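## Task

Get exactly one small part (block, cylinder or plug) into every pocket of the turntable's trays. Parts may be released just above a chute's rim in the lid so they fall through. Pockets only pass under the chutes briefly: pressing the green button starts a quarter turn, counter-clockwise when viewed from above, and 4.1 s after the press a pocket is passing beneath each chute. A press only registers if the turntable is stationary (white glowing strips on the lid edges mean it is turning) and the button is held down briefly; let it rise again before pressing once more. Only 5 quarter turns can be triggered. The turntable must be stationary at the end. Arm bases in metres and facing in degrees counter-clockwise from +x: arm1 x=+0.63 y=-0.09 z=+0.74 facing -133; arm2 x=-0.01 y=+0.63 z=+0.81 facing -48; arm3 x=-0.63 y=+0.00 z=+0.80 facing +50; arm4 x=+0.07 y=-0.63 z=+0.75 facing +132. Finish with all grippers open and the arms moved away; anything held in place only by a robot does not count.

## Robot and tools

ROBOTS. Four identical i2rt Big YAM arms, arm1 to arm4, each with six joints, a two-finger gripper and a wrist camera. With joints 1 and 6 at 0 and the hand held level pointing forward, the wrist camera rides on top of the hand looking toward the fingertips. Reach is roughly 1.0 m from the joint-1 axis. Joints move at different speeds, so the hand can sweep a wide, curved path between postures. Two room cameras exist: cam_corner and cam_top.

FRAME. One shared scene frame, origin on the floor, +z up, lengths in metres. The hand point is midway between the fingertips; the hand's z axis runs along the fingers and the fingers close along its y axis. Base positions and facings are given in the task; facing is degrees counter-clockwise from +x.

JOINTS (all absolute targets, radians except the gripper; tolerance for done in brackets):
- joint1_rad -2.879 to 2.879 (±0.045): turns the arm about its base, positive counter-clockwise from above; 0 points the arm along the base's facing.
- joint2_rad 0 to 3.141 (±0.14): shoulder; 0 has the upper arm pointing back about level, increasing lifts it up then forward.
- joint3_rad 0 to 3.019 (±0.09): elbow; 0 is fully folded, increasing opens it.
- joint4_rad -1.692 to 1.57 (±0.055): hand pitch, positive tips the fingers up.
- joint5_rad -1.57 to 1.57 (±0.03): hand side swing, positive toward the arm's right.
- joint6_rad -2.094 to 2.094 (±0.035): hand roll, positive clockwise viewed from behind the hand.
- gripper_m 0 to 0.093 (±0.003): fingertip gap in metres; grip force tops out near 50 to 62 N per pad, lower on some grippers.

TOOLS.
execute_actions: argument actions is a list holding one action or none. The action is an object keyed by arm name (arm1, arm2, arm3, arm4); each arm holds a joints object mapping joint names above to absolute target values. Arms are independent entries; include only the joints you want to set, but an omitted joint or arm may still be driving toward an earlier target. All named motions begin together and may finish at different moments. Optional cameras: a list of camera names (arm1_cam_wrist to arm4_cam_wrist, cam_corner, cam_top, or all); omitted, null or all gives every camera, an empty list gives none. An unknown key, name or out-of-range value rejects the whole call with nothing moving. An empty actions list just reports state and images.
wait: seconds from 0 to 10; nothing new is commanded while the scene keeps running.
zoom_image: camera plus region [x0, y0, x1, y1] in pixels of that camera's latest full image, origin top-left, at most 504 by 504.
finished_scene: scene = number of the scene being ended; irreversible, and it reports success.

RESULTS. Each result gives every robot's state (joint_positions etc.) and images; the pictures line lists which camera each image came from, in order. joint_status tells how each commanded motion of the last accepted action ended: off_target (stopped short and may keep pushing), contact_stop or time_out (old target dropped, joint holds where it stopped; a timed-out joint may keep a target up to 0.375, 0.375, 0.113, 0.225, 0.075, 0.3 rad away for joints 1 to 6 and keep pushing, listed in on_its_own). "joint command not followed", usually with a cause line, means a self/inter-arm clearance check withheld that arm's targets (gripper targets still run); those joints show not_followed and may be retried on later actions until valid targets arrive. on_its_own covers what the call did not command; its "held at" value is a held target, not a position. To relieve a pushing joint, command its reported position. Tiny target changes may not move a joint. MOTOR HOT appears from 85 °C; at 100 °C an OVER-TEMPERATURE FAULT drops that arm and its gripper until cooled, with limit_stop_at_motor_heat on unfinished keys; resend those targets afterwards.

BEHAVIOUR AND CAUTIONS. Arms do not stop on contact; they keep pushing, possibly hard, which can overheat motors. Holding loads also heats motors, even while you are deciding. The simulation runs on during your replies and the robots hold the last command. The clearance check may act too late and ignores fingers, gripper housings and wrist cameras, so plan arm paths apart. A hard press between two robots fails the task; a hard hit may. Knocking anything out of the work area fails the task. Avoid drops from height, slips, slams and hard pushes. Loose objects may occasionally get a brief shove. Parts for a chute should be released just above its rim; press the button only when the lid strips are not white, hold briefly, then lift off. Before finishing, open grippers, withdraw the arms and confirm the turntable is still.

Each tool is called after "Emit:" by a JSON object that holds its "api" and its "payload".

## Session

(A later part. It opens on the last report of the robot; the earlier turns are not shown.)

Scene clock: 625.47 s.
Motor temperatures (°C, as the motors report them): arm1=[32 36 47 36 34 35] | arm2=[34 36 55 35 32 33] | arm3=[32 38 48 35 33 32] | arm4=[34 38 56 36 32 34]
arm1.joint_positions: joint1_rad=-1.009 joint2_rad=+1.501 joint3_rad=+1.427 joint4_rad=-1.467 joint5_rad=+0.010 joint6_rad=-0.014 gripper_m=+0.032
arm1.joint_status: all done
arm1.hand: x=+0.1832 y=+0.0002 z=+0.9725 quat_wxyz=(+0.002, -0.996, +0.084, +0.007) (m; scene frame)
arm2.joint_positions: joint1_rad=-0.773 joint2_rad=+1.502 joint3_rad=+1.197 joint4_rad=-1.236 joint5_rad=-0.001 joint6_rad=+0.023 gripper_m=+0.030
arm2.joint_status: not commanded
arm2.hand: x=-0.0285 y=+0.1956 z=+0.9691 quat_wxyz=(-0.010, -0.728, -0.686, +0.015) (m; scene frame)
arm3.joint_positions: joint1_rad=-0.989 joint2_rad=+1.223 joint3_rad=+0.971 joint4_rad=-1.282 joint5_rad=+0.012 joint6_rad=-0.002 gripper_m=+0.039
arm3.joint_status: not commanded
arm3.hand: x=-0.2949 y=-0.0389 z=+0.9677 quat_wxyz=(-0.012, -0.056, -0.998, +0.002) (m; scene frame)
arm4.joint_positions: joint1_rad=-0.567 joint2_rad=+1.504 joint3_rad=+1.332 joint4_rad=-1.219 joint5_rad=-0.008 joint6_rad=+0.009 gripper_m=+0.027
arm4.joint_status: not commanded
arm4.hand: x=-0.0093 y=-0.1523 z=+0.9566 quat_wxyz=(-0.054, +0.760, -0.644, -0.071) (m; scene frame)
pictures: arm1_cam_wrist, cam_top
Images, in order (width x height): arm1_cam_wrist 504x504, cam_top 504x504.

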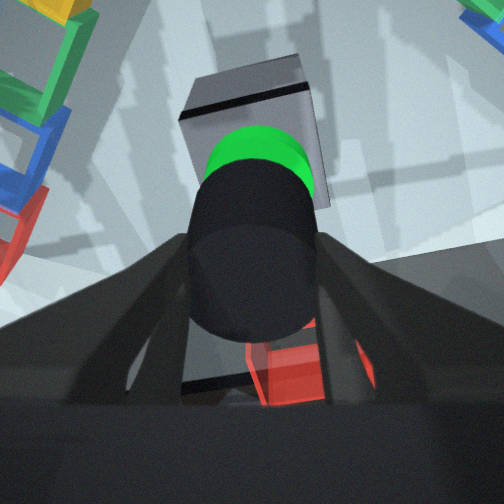

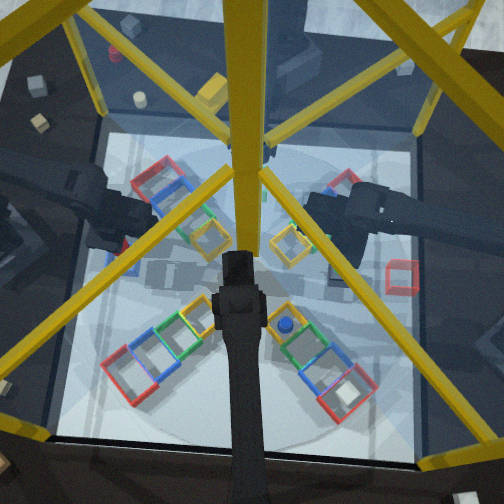

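Emit:
{"api": "execute_actions", "payload": {"actions": [{"arm1":{"joints":{"joint2_rad":1.60}}}], "cameras": ["arm1_cam_wrist","cam_top"]}}

Emit:
{"api": "wait", "payload": {"seconds": 1.5}}

Emit:
{"api": "wait", "payload": {"seconds": 1.0}}

Emit:
{"api": "wait", "payload": {"seconds": 1.0}}

Emit:
{"api": "execute_actions", "payload": {"actions": [{"arm2":{"joints":{"gripper_m":0.06}},"arm3":{"joints":{"gripper_m":0.06}},"arm4":{"joints":{"gripper_m":0.06}}}]}}

Emit:
{"api": "wait", "payload": {"seconds": 0.4}}

Emit:
{"api": "execute_actions", "payload": {"actions": [{"arm1":{"joints":{"joint2_rad":1.166,"joint4_rad":-1.46}}}], "cameras": ["cam_top"]}}

Emit:
{"api": "execute_actions", "payload": {"actions": [{"arm1":{"joints":{"joint1_rad":-1.12,"joint3_rad":1.09}}}], "cameras": ["cam_top","arm1_cam_wrist"]}}

Emit:
{"api": "wait", "payload": {"seconds": 1.0}}

Scene clock: 641.17 s.
Motor temperatures (°C, as the motors report them): arm1=[32 37 49 36 34 35] | arm2=[34 37 55 35 32 33] | arm3=[32 38 48 35 33 32] | arm4=[34 38 56 36 32 34]
arm1.joint_positions: joint1_rad=-1.009 joint2_rad=+1.560 joint3_rad=+1.442 joint4_rad=-1.468 joint5_rad=+0.010 joint6_rad=-0.014 gripper_m=+0.032
arm1.joint_status: all done
arm1.hand: x=+0.1740 y=+0.0017 z=+0.9525 quat_wxyz=(+0.000, -0.996, +0.084, -0.015) (m; scene frame)
arm2.joint_positions: joint1_rad=-0.773 joint2_rad=+1.502 joint3_rad=+1.197 joint4_rad=-1.236 joint5_rad=-0.001 joint6_rad=+0.023 gripper_m=+0.030
arm2.joint_status: not commanded
arm2.hand: x=-0.0285 y=+0.1956 z=+0.9691 quat_wxyz=(-0.010, -0.728, -0.686, +0.015) (m; scene frame)
arm3.joint_positions: joint1_rad=-0.989 joint2_rad=+1.223 joint3_rad=+0.971 joint4_rad=-1.282 joint5_rad=+0.012 joint6_rad=-0.002 gripper_m=+0.039
arm3.joint_status: not commanded
arm3.hand: x=-0.2949 y=-0.0389 z=+0.9677 quat_wxyz=(-0.012, -0.056, -0.998, +0.002) (m; scene frame)
arm4.joint_positions: joint1_rad=-0.567 joint2_rad=+1.504 joint3_rad=+1.332 joint4_rad=-1.219 joint5_rad=-0.008 joint6_rad=+0.009 gripper_m=+0.027
arm4.joint_status: not commanded
arm4.hand: x=-0.0093 y=-0.1523 z=+0.9566 quat_wxyz=(-0.054, +0.760, -0.644, -0.071) (m; scene frame)
pictures: arm1_cam_wrist, cam_top
Images, in order (width x height): arm1_cam_wrist 504x504, cam_top 504x504.

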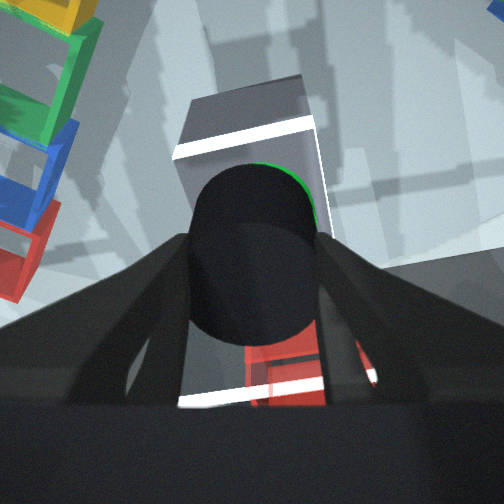

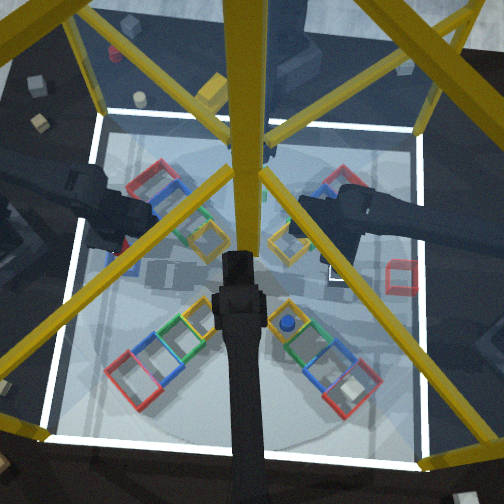

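Scene clock: 642.67 s.
Motor temperatures (°C, as the motors report them): arm1=[32 37 49 36 34 35] | arm2=[34 37 55 35 32 33] | arm3=[32 38 49 35 33 32] | arm4=[34 38 56 36 32 34]
arm1.joint_positions: joint1_rad=-1.009 joint2_rad=+1.560 joint3_rad=+1.442 joint4_rad=-1.468 joint5_rad=+0.010 joint6_rad=-0.014 gripper_m=+0.032
arm1.joint_status: all done
arm1.hand: x=+0.1740 y=+0.0017 z=+0.9525 quat_wxyz=(+0.000, -0.996, +0.084, -0.015) (m; scene frame)
arm2.joint_positions: joint1_rad=-0.773 joint2_rad=+1.502 joint3_rad=+1.197 joint4_rad=-1.236 joint5_rad=-0.001 joint6_rad=+0.023 gripper_m=+0.030
arm2.joint_status: not commanded
arm2.hand: x=-0.0285 y=+0.1956 z=+0.9691 quat_wxyz=(-0.010, -0.728, -0.686, +0.015) (m; scene frame)
arm3.joint_positions: joint1_rad=-0.989 joint2_rad=+1.223 joint3_rad=+0.971 joint4_rad=-1.282 joint5_rad=+0.012 joint6_rad=-0.002 gripper_m=+0.039
arm3.joint_status: not commanded
arm3.hand: x=-0.2949 y=-0.0389 z=+0.9677 quat_wxyz=(-0.012, -0.056, -0.998, +0.002) (m; scene frame)
arm4.joint_positions: joint1_rad=-0.567 joint2_rad=+1.504 joint3_rad=+1.332 joint4_rad=-1.219 joint5_rad=-0.008 joint6_rad=+0.009 gripper_m=+0.027
arm4.joint_status: not commanded
arm4.hand: x=-0.0093 y=-0.1523 z=+0.9566 quat_wxyz=(-0.054, +0.760, -0.644, -0.071) (m; scene frame)
wait: 1.50 s; at rest by 0.27 s
pictures: arm1_cam_wrist, arm2_cam_wrist, arm3_cam_wrist, arm4_cam_wrist, cam_corner, cam_top
Images, in order (width x height): arm1_cam_wrist 504x504, arm2_cam_wrist 504x504, arm3_cam_wrist 504x504, arm4_cam_wrist 504x504, cam_corner 504x504, cam_top 504x504.

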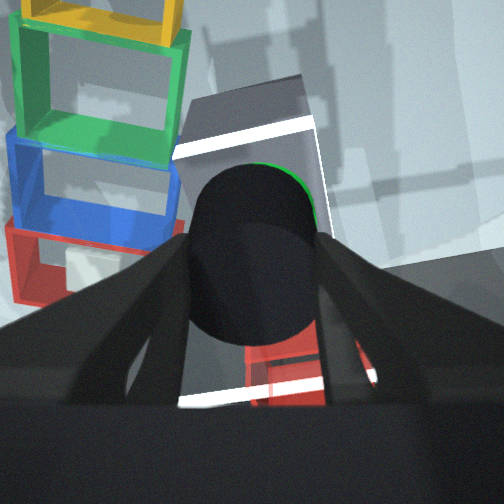

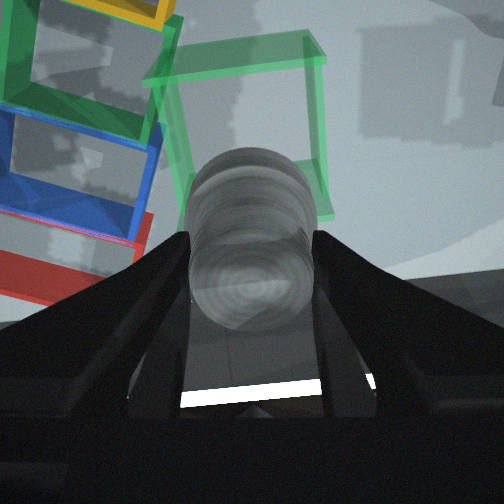

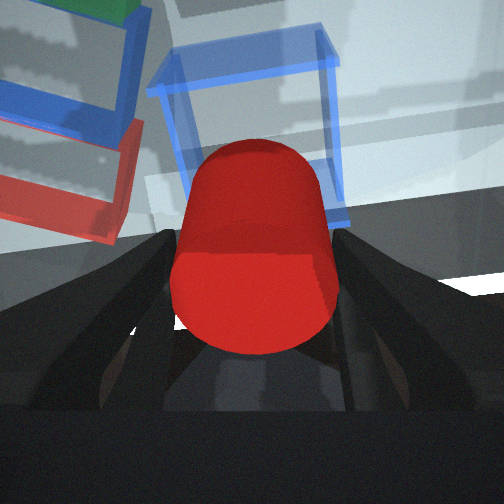

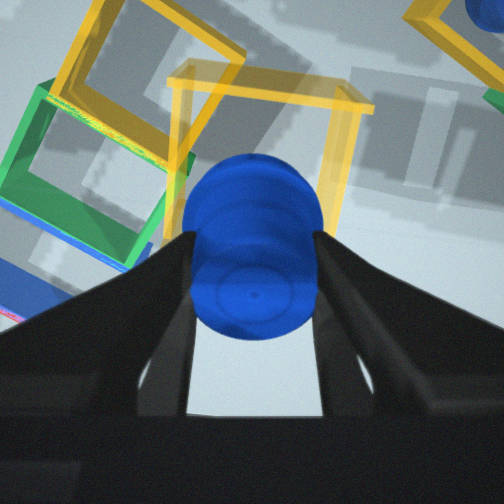

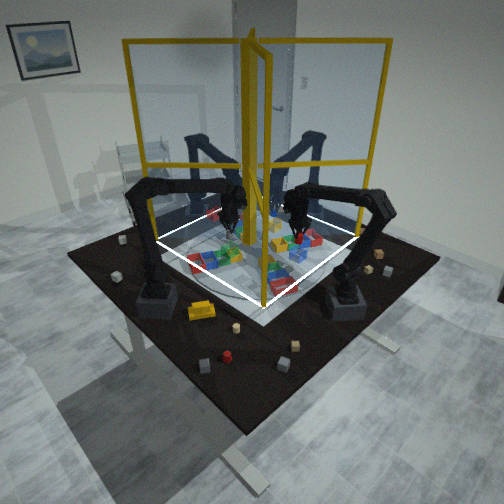

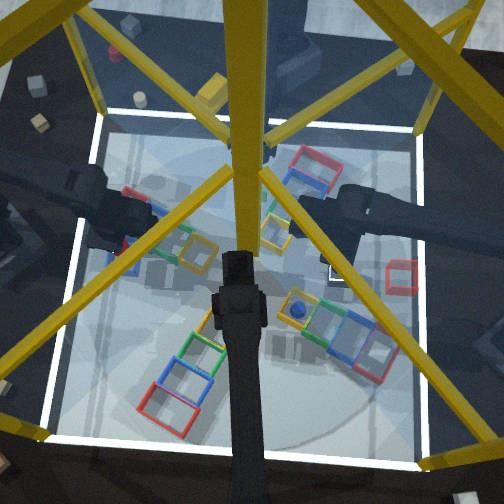

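Scene clock: 643.67 s.
Motor temperatures (°C, as the motors report them): arm1=[32 37 49 36 34 35] | arm2=[34 37 55 35 32 33] | arm3=[32 38 49 35 33 32] | arm4=[34 38 56 36 32 34]
arm1.joint_positions: joint1_rad=-1.009 joint2_rad=+1.560 joint3_rad=+1.442 joint4_rad=-1.468 joint5_rad=+0.010 joint6_rad=-0.014 gripper_m=+0.032
arm1.joint_status: all done
arm1.hand: x=+0.1740 y=+0.0017 z=+0.9525 quat_wxyz=(+0.000, -0.996, +0.084, -0.015) (m; scene frame)
arm2.joint_positions: joint1_rad=-0.773 joint2_rad=+1.502 joint3_rad=+1.197 joint4_rad=-1.236 joint5_rad=-0.001 joint6_rad=+0.023 gripper_m=+0.030
arm2.joint_status: not commanded
arm2.hand: x=-0.0285 y=+0.1956 z=+0.9691 quat_wxyz=(-0.010, -0.728, -0.686, +0.015) (m; scene frame)
arm3.joint_positions: joint1_rad=-0.989 joint2_rad=+1.223 joint3_rad=+0.971 joint4_rad=-1.282 joint5_rad=+0.012 joint6_rad=-0.002 gripper_m=+0.039
arm3.joint_status: not commanded
arm3.hand: x=-0.2949 y=-0.0389 z=+0.9677 quat_wxyz=(-0.012, -0.056, -0.998, +0.002) (m; scene frame)
arm4.joint_positions: joint1_rad=-0.567 joint2_rad=+1.504 joint3_rad=+1.332 joint4_rad=-1.219 joint5_rad=-0.008 joint6_rad=+0.009 gripper_m=+0.027
arm4.joint_status: not commanded
arm4.hand: x=-0.0093 y=-0.1523 z=+0.9566 quat_wxyz=(-0.054, +0.760, -0.644, -0.071) (m; scene frame)
wait: 1.00 s; at rest by 0.27 s
pictures: arm1_cam_wrist, arm2_cam_wrist, arm3_cam_wrist, arm4_cam_wrist, cam_corner, cam_top
Images, in order (width x height): arm1_cam_wrist 504x504, arm2_cam_wrist 504x504, arm3_cam_wrist 504x504, arm4_cam_wrist 504x504, cam_corner 504x504, cam_top 504x504.

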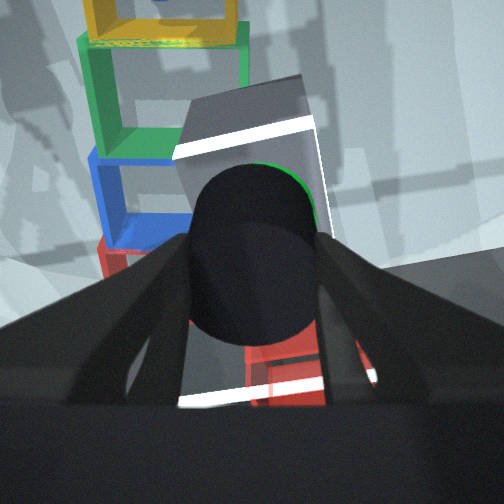

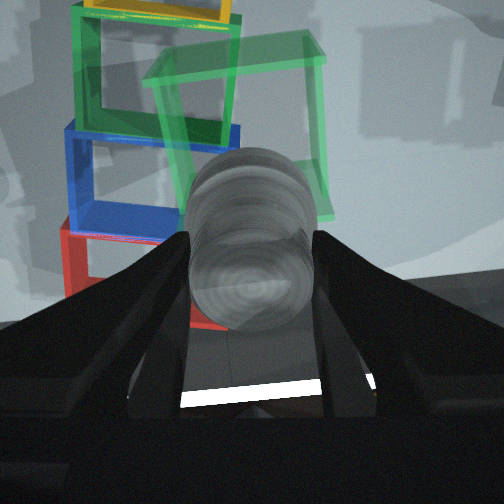

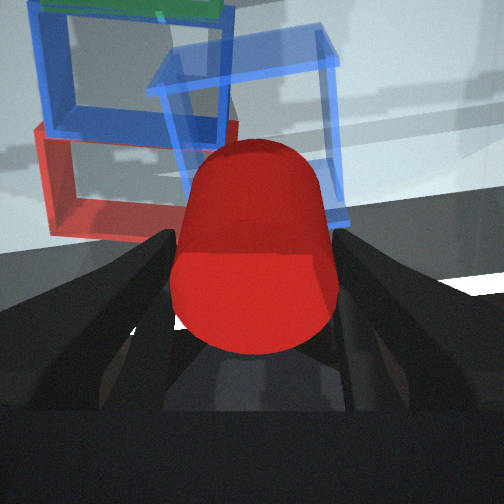

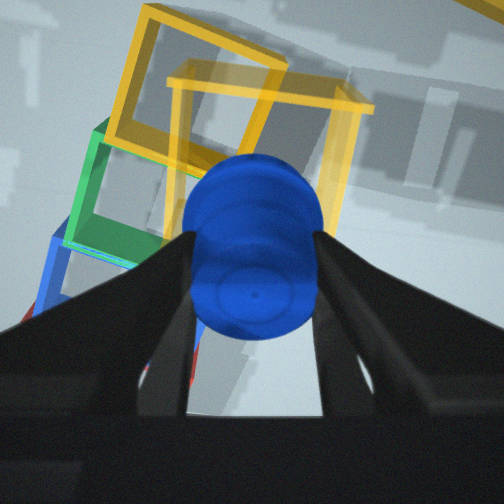

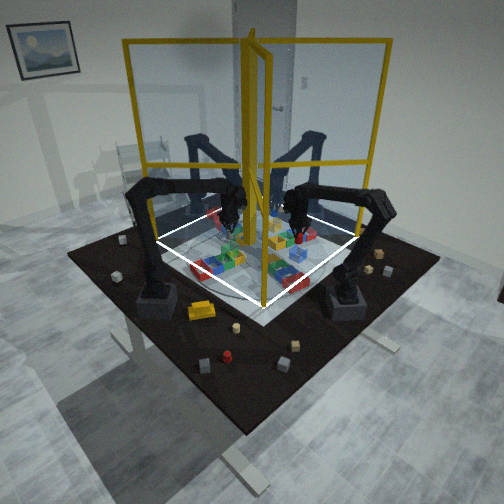

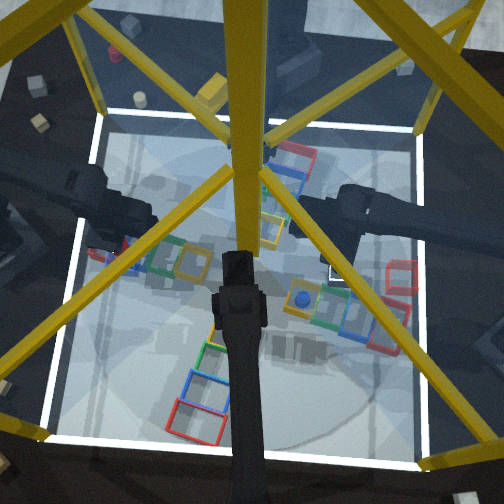

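Scene clock: 644.67 s.
Motor temperatures (°C, as the motors report them): arm1=[32 37 49 36 34 35] | arm2=[34 37 55 35 32 33] | arm3=[32 38 49 35 33 32] | arm4=[34 38 56 36 32 34]
arm1.joint_positions: joint1_rad=-1.009 joint2_rad=+1.560 joint3_rad=+1.442 joint4_rad=-1.468 joint5_rad=+0.010 joint6_rad=-0.014 gripper_m=+0.032
arm1.joint_status: all done
arm1.hand: x=+0.1740 y=+0.0017 z=+0.9525 quat_wxyz=(+0.000, -0.996, +0.084, -0.015) (m; scene frame)
arm2.joint_positions: joint1_rad=-0.773 joint2_rad=+1.502 joint3_rad=+1.197 joint4_rad=-1.236 joint5_rad=-0.001 joint6_rad=+0.023 gripper_m=+0.030
arm2.joint_status: not commanded
arm2.hand: x=-0.0285 y=+0.1956 z=+0.9691 quat_wxyz=(-0.010, -0.728, -0.686, +0.015) (m; scene frame)
arm3.joint_positions: joint1_rad=-0.989 joint2_rad=+1.223 joint3_rad=+0.971 joint4_rad=-1.282 joint5_rad=+0.012 joint6_rad=-0.002 gripper_m=+0.039
arm3.joint_status: not commanded
arm3.hand: x=-0.2949 y=-0.0389 z=+0.9677 quat_wxyz=(-0.012, -0.056, -0.998, +0.002) (m; scene frame)
arm4.joint_positions: joint1_rad=-0.567 joint2_rad=+1.504 joint3_rad=+1.332 joint4_rad=-1.219 joint5_rad=-0.008 joint6_rad=+0.009 gripper_m=+0.027
arm4.joint_status: not commanded
arm4.hand: x=-0.0093 y=-0.1523 z=+0.9566 quat_wxyz=(-0.054, +0.760, -0.644, -0.071) (m; scene frame)
wait: 1.00 s; at rest by 0.27 s
pictures: arm1_cam_wrist, arm2_cam_wrist, arm3_cam_wrist, arm4_cam_wrist, cam_corner, cam_top
Images, in order (width x height): arm1_cam_wrist 504x504, arm2_cam_wrist 504x504, arm3_cam_wrist 504x504, arm4_cam_wrist 504x504, cam_corner 504x504, cam_top 504x504.

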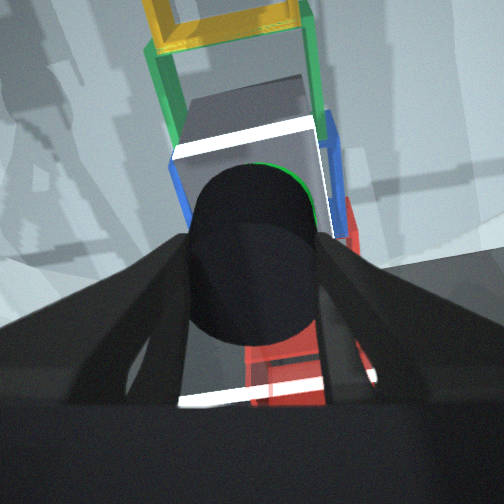

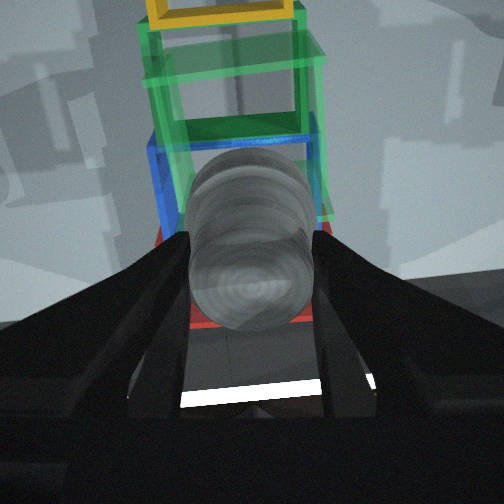

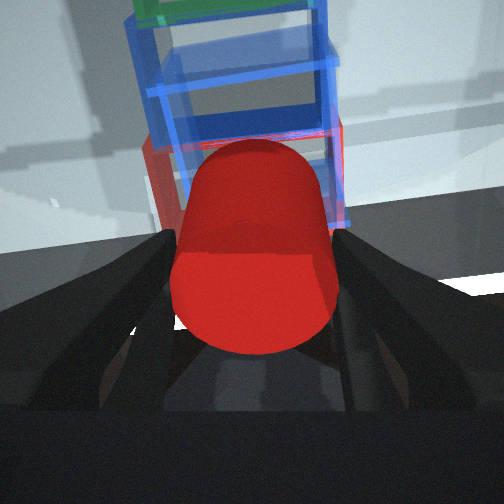

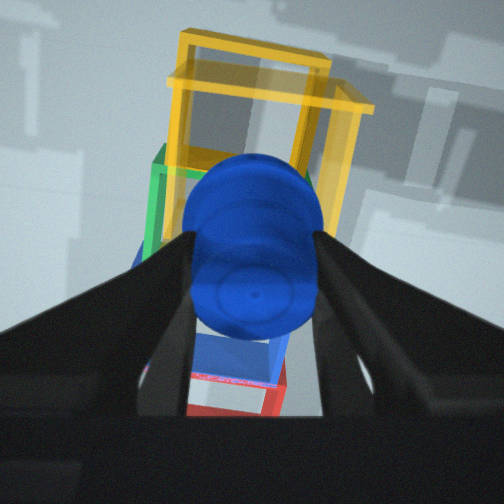

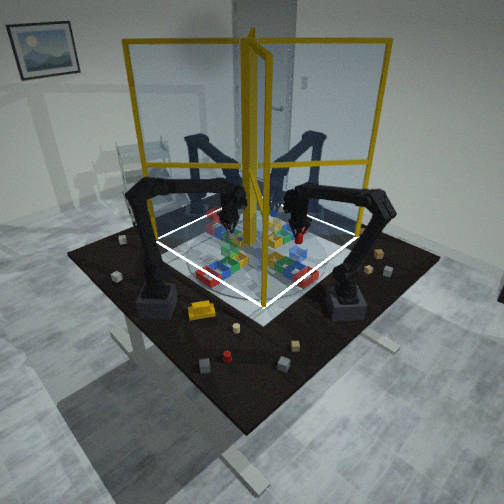

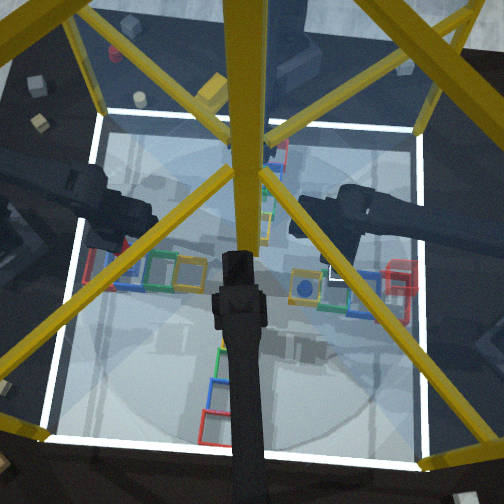

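Scene clock: 645.23 s.
Motor temperatures (°C, as the motors report them): arm1=[32 37 49 36 34 35] | arm2=[34 37 55 35 32 33] | arm3=[32 38 49 35 33 32] | arm4=[34 38 56 36 32 34]
arm1.joint_positions: joint1_rad=-1.009 joint2_rad=+1.560 joint3_rad=+1.442 joint4_rad=-1.468 joint5_rad=+0.010 joint6_rad=-0.014 gripper_m=+0.032
arm1.joint_status: not commanded
arm1.hand: x=+0.1740 y=+0.0017 z=+0.9525 quat_wxyz=(+0.000, -0.996, +0.084, -0.015) (m; scene frame)
arm2.joint_positions: joint1_rad=-0.773 joint2_rad=+1.501 joint3_rad=+1.198 joint4_rad=-1.236 joint5_rad=-0.001 joint6_rad=+0.023 gripper_m=+0.060
arm2.joint_status: all done
arm2.hand: x=-0.0285 y=+0.1953 z=+0.9701 quat_wxyz=(-0.011, -0.728, -0.686, +0.016) (m; scene frame)
arm3.joint_positions: joint1_rad=-0.989 joint2_rad=+1.223 joint3_rad=+0.971 joint4_rad=-1.282 joint5_rad=+0.012 joint6_rad=-0.002 gripper_m=+0.060
arm3.joint_status: all done
arm3.hand: x=-0.2949 y=-0.0389 z=+0.9677 quat_wxyz=(-0.012, -0.056, -0.998, +0.002) (m; scene frame)
arm4.joint_positions: joint1_rad=-0.567 joint2_rad=+1.504 joint3_rad=+1.332 joint4_rad=-1.219 joint5_rad=-0.008 joint6_rad=+0.009 gripper_m=+0.060
arm4.joint_status: all done
arm4.hand: x=-0.0093 y=-0.1523 z=+0.9566 quat_wxyz=(-0.054, +0.760, -0.644, -0.071) (m; scene frame)
pictures: arm1_cam_wrist, arm2_cam_wrist, arm3_cam_wrist, arm4_cam_wrist, cam_corner, cam_top
Images, in order (width x height): arm1_cam_wrist 504x504, arm2_cam_wrist 504x504, arm3_cam_wrist 504x504, arm4_cam_wrist 504x504, cam_corner 504x504, cam_top 504x504.

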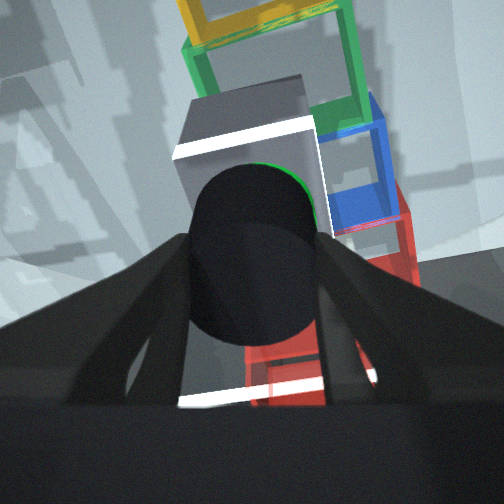

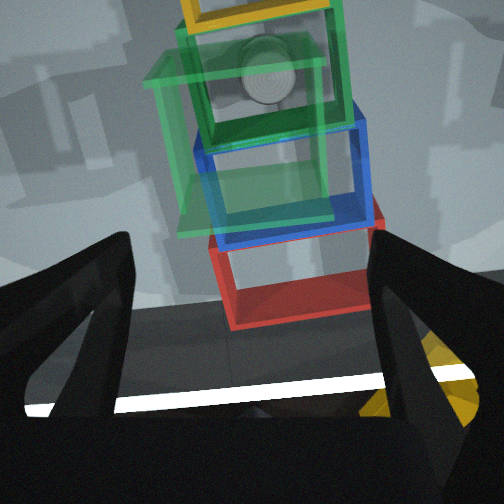

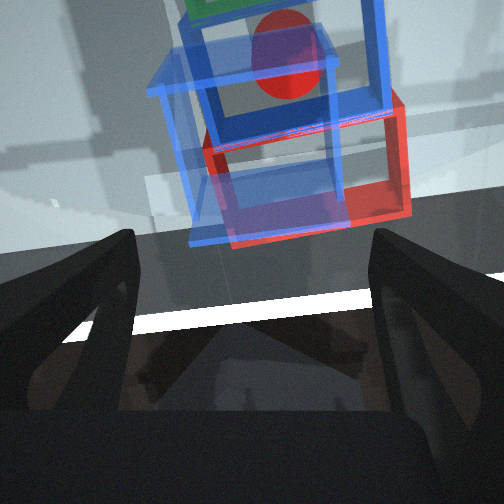

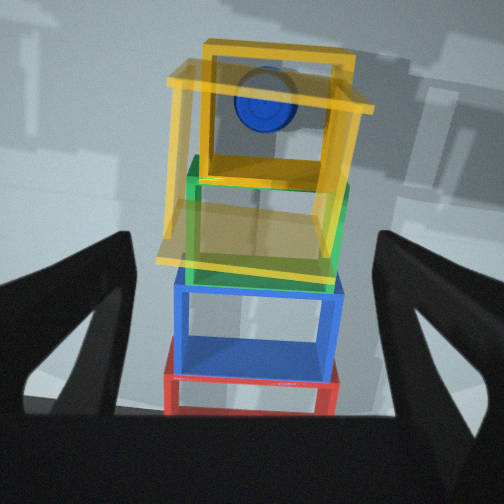

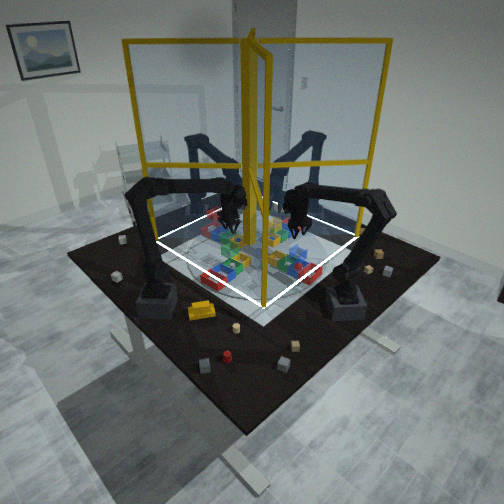

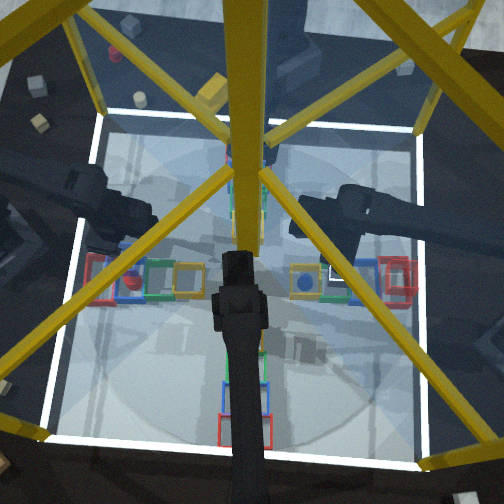

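Scene clock: 645.63 s.
Motor temperatures (°C, as the motors report them): arm1=[32 37 49 36 34 35] | arm2=[34 37 55 35 32 33] | arm3=[32 38 49 35 33 32] | arm4=[34 38 56 36 32 34]
arm1.joint_positions: joint1_rad=-1.009 joint2_rad=+1.560 joint3_rad=+1.442 joint4_rad=-1.468 joint5_rad=+0.010 joint6_rad=-0.014 gripper_m=+0.032
arm1.joint_status: not commanded
arm1.hand: x=+0.1740 y=+0.0017 z=+0.9525 quat_wxyz=(+0.000, -0.996, +0.084, -0.015) (m; scene frame)
arm2.joint_positions: joint1_rad=-0.773 joint2_rad=+1.501 joint3_rad=+1.198 joint4_rad=-1.236 joint5_rad=-0.001 joint6_rad=+0.023 gripper_m=+0.060
arm2.joint_status: all done
arm2.hand: x=-0.0285 y=+0.1953 z=+0.9701 quat_wxyz=(-0.011, -0.728, -0.686, +0.016) (m; scene frame)
arm3.joint_positions: joint1_rad=-0.989 joint2_rad=+1.223 joint3_rad=+0.971 joint4_rad=-1.282 joint5_rad=+0.012 joint6_rad=-0.002 gripper_m=+0.060
arm3.joint_status: all done
arm3.hand: x=-0.2949 y=-0.0389 z=+0.9677 quat_wxyz=(-0.012, -0.056, -0.998, +0.002) (m; scene frame)
arm4.joint_positions: joint1_rad=-0.567 joint2_rad=+1.504 joint3_rad=+1.332 joint4_rad=-1.219 joint5_rad=-0.008 joint6_rad=+0.009 gripper_m=+0.060
arm4.joint_status: all done
arm4.hand: x=-0.0093 y=-0.1523 z=+0.9566 quat_wxyz=(-0.054, +0.760, -0.644, -0.071) (m; scene frame)
wait: 0.40 s; at rest by 0.27 s
pictures: arm1_cam_wrist, arm2_cam_wrist, arm3_cam_wrist, arm4_cam_wrist, cam_corner, cam_top
Images, in order (width x height): arm1_cam_wrist 504x504, arm2_cam_wrist 504x504, arm3_cam_wrist 504x504, arm4_cam_wrist 504x504, cam_corner 504x504, cam_top 504x504.

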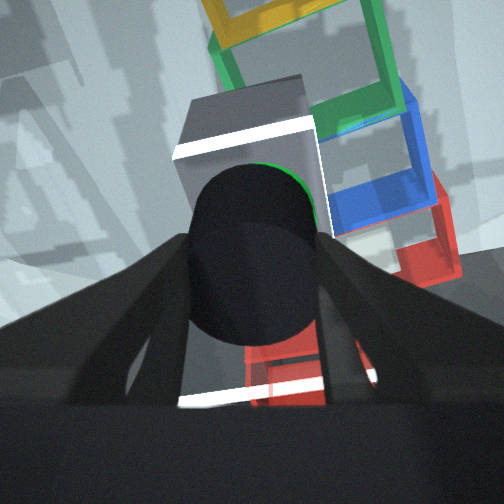

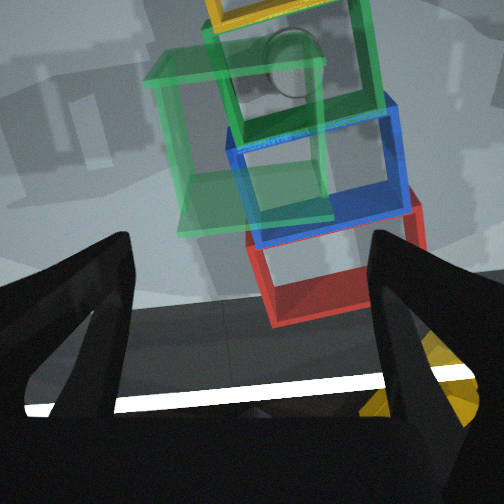

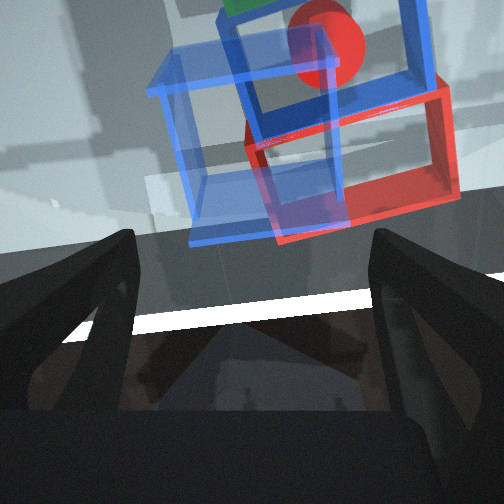

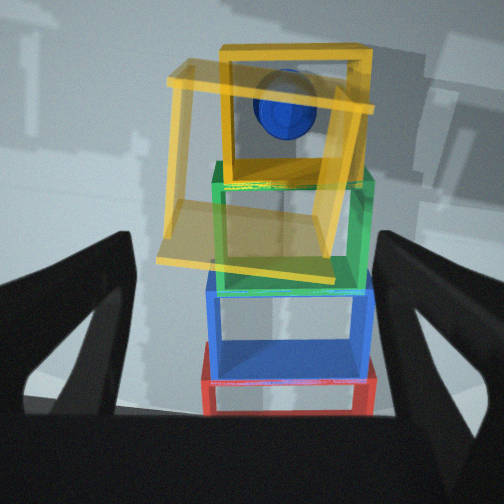

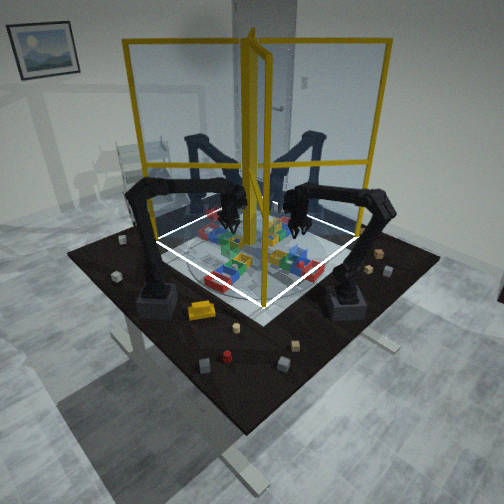

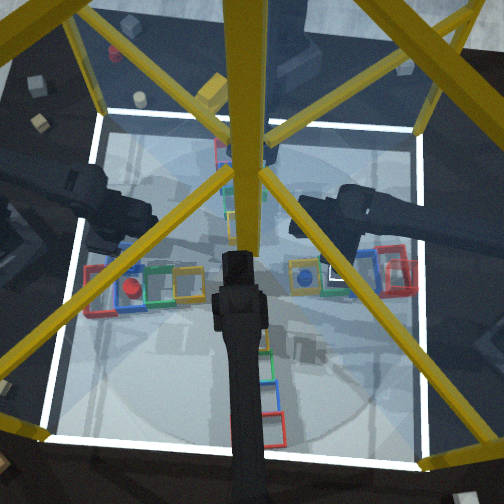

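Scene clock: 647.20 s.
Motor temperatures (°C, as the motors report them): arm1=[32 37 49 36 34 35] | arm2=[34 37 55 35 32 33] | arm3=[32 38 49 35 33 32] | arm4=[34 38 56 36 32 34]
arm1.joint_positions: joint1_rad=-1.009 joint2_rad=+1.165 joint3_rad=+1.442 joint4_rad=-1.468 joint5_rad=+0.010 joint6_rad=-0.014 gripper_m=+0.032
arm1.joint_status: all done
arm1.hand: x=+0.2386 y=-0.0089 z=+1.1157 quat_wxyz=(+0.019, -0.980, +0.084, +0.180) (m; scene frame)
arm2.joint_positions: joint1_rad=-0.773 joint2_rad=+1.501 joint3_rad=+1.198 joint4_rad=-1.236 joint5_rad=-0.001 joint6_rad=+0.023 gripper_m=+0.060
arm2.joint_status: not commanded
arm2.hand: x=-0.0285 y=+0.1953 z=+0.9701 quat_wxyz=(-0.011, -0.728, -0.686, +0.016) (m; scene frame)
arm3.joint_positions: joint1_rad=-0.989 joint2_rad=+1.223 joint3_rad=+0.971 joint4_rad=-1.282 joint5_rad=+0.012 joint6_rad=-0.002 gripper_m=+0.060
arm3.joint_status: not commanded
arm3.hand: x=-0.2949 y=-0.0389 z=+0.9677 quat_wxyz=(-0.012, -0.056, -0.998, +0.002) (m; scene frame)
arm4.joint_positions: joint1_rad=-0.567 joint2_rad=+1.504 joint3_rad=+1.332 joint4_rad=-1.219 joint5_rad=-0.008 joint6_rad=+0.009 gripper_m=+0.060
arm4.joint_status: not commanded
arm4.hand: x=-0.0093 y=-0.1523 z=+0.9566 quat_wxyz=(-0.054, +0.760, -0.644, -0.071) (m; scene frame)
pictures: cam_top
Images, in order (width x height): cam_top 504x504.

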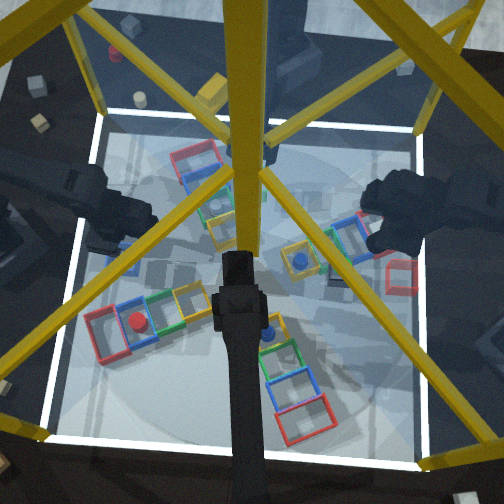

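Scene clock: 648.27 s.
Motor temperatures (°C, as the motors report them): arm1=[32 37 49 36 34 35] | arm2=[34 37 55 35 32 33] | arm3=[32 38 49 35 33 32] | arm4=[34 38 56 36 32 34]
arm1.joint_positions: joint1_rad=-1.124 joint2_rad=+1.162 joint3_rad=+1.093 joint4_rad=-1.467 joint5_rad=+0.010 joint6_rad=-0.014 gripper_m=+0.032
arm1.joint_status: all done
arm1.hand: x=+0.3185 y=+0.0128 z=+0.9684 quat_wxyz=(+0.003, -0.990, +0.141, +0.009) (m; scene frame)
arm2.joint_positions: joint1_rad=-0.773 joint2_rad=+1.501 joint3_rad=+1.198 joint4_rad=-1.236 joint5_rad=-0.001 joint6_rad=+0.023 gripper_m=+0.060
arm2.joint_status: not commanded
arm2.hand: x=-0.0285 y=+0.1953 z=+0.9701 quat_wxyz=(-0.011, -0.728, -0.686, +0.016) (m; scene frame)
arm3.joint_positions: joint1_rad=-0.989 joint2_rad=+1.223 joint3_rad=+0.971 joint4_rad=-1.282 joint5_rad=+0.012 joint6_rad=-0.002 gripper_m=+0.060
arm3.joint_status: not commanded
arm3.hand: x=-0.2949 y=-0.0389 z=+0.9677 quat_wxyz=(-0.012, -0.056, -0.998, +0.002) (m; scene frame)
arm4.joint_positions: joint1_rad=-0.567 joint2_rad=+1.504 joint3_rad=+1.332 joint4_rad=-1.219 joint5_rad=-0.008 joint6_rad=+0.009 gripper_m=+0.060
arm4.joint_status: not commanded
arm4.hand: x=-0.0093 y=-0.1523 z=+0.9566 quat_wxyz=(-0.054, +0.760, -0.644, -0.071) (m; scene frame)
pictures: arm1_cam_wrist, cam_top
Images, in order (width x height): arm1_cam_wrist 504x504, cam_top 504x504.

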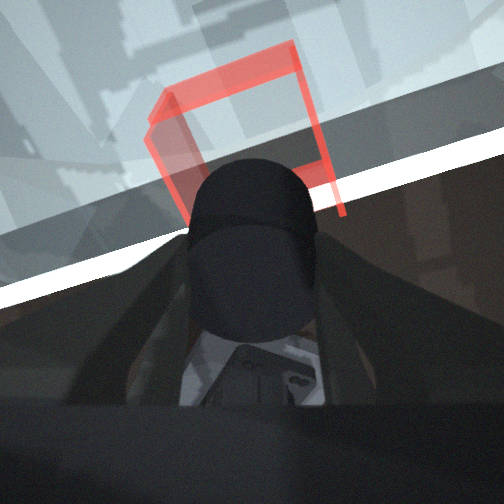

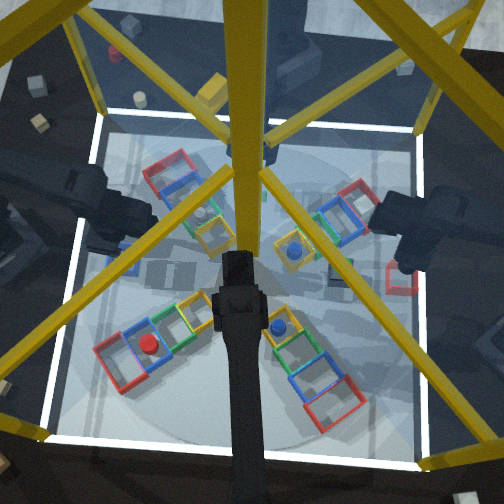

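Scene clock: 649.27 s.
Motor temperatures (°C, as the motors report them): arm1=[32 37 49 36 34 35] | arm2=[34 37 55 35 32 33] | arm3=[32 38 49 35 33 32] | arm4=[34 38 56 36 32 34]
arm1.joint_positions: joint1_rad=-1.124 joint2_rad=+1.162 joint3_rad=+1.093 joint4_rad=-1.467 joint5_rad=+0.010 joint6_rad=-0.014 gripper_m=+0.032
arm1.joint_status: all done
arm1.hand: x=+0.3185 y=+0.0128 z=+0.9684 quat_wxyz=(+0.003, -0.990, +0.141, +0.009) (m; scene frame)
arm2.joint_positions: joint1_rad=-0.773 joint2_rad=+1.501 joint3_rad=+1.198 joint4_rad=-1.236 joint5_rad=-0.001 joint6_rad=+0.023 gripper_m=+0.060
arm2.joint_status: not commanded
arm2.hand: x=-0.0285 y=+0.1953 z=+0.9701 quat_wxyz=(-0.011, -0.728, -0.686, +0.016) (m; scene frame)
arm3.joint_positions: joint1_rad=-0.989 joint2_rad=+1.223 joint3_rad=+0.971 joint4_rad=-1.282 joint5_rad=+0.012 joint6_rad=-0.002 gripper_m=+0.060
arm3.joint_status: not commanded
arm3.hand: x=-0.2949 y=-0.0389 z=+0.9677 quat_wxyz=(-0.012, -0.056, -0.998, +0.002) (m; scene frame)
arm4.joint_positions: joint1_rad=-0.567 joint2_rad=+1.504 joint3_rad=+1.332 joint4_rad=-1.219 joint5_rad=-0.008 joint6_rad=+0.009 gripper_m=+0.060
arm4.joint_status: not commanded
arm4.hand: x=-0.0093 y=-0.1523 z=+0.9566 quat_wxyz=(-0.054, +0.760, -0.644, -0.071) (m; scene frame)
wait: 1.00 s; at rest by 0.27 s
pictures: arm1_cam_wrist, arm2_cam_wrist, arm3_cam_wrist, arm4_cam_wrist, cam_corner, cam_top
Images, in order (width x height): arm1_cam_wrist 504x504, arm2_cam_wrist 504x504, arm3_cam_wrist 504x504, arm4_cam_wrist 504x504, cam_corner 504x504, cam_top 504x504.

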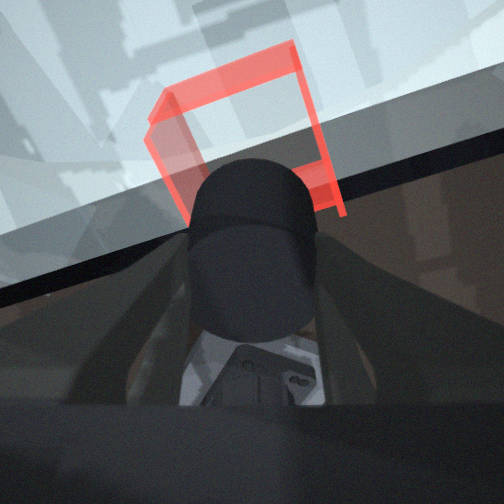

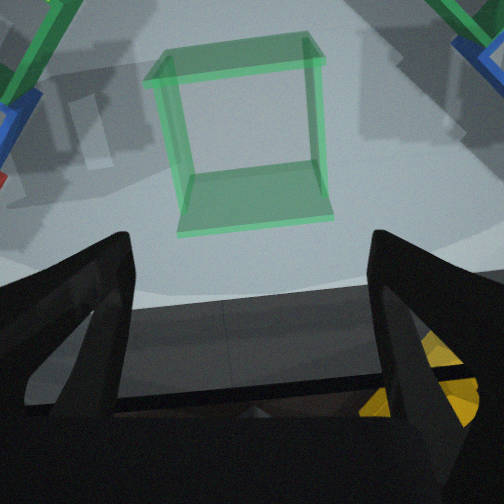

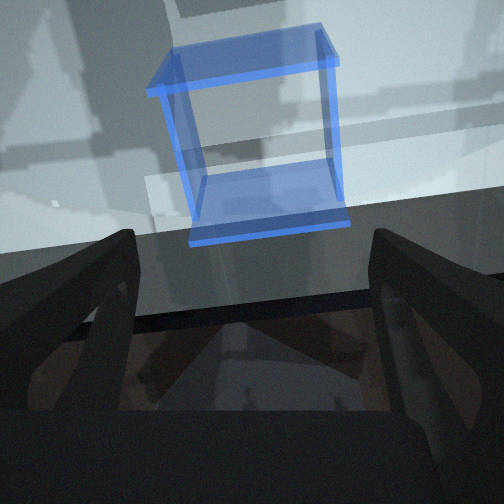

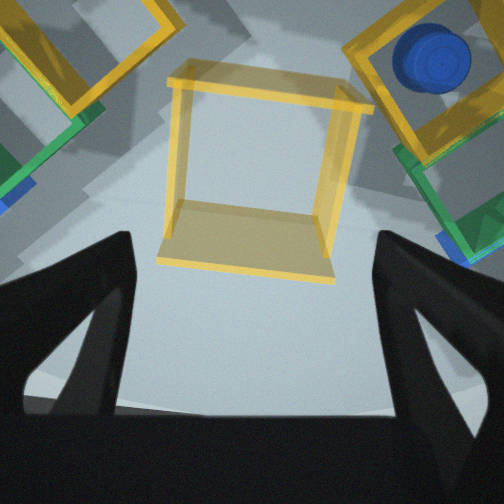

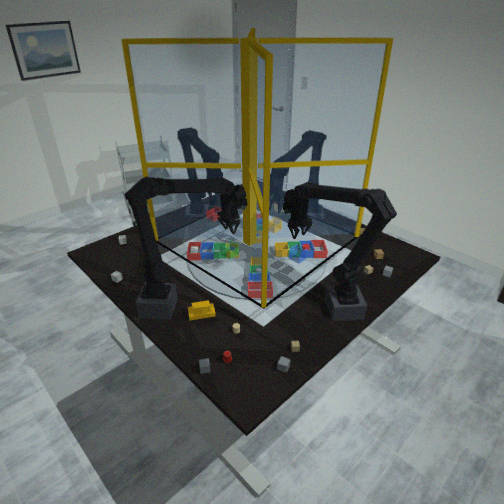

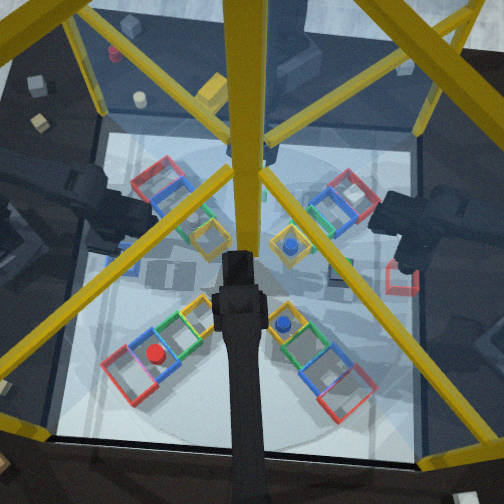

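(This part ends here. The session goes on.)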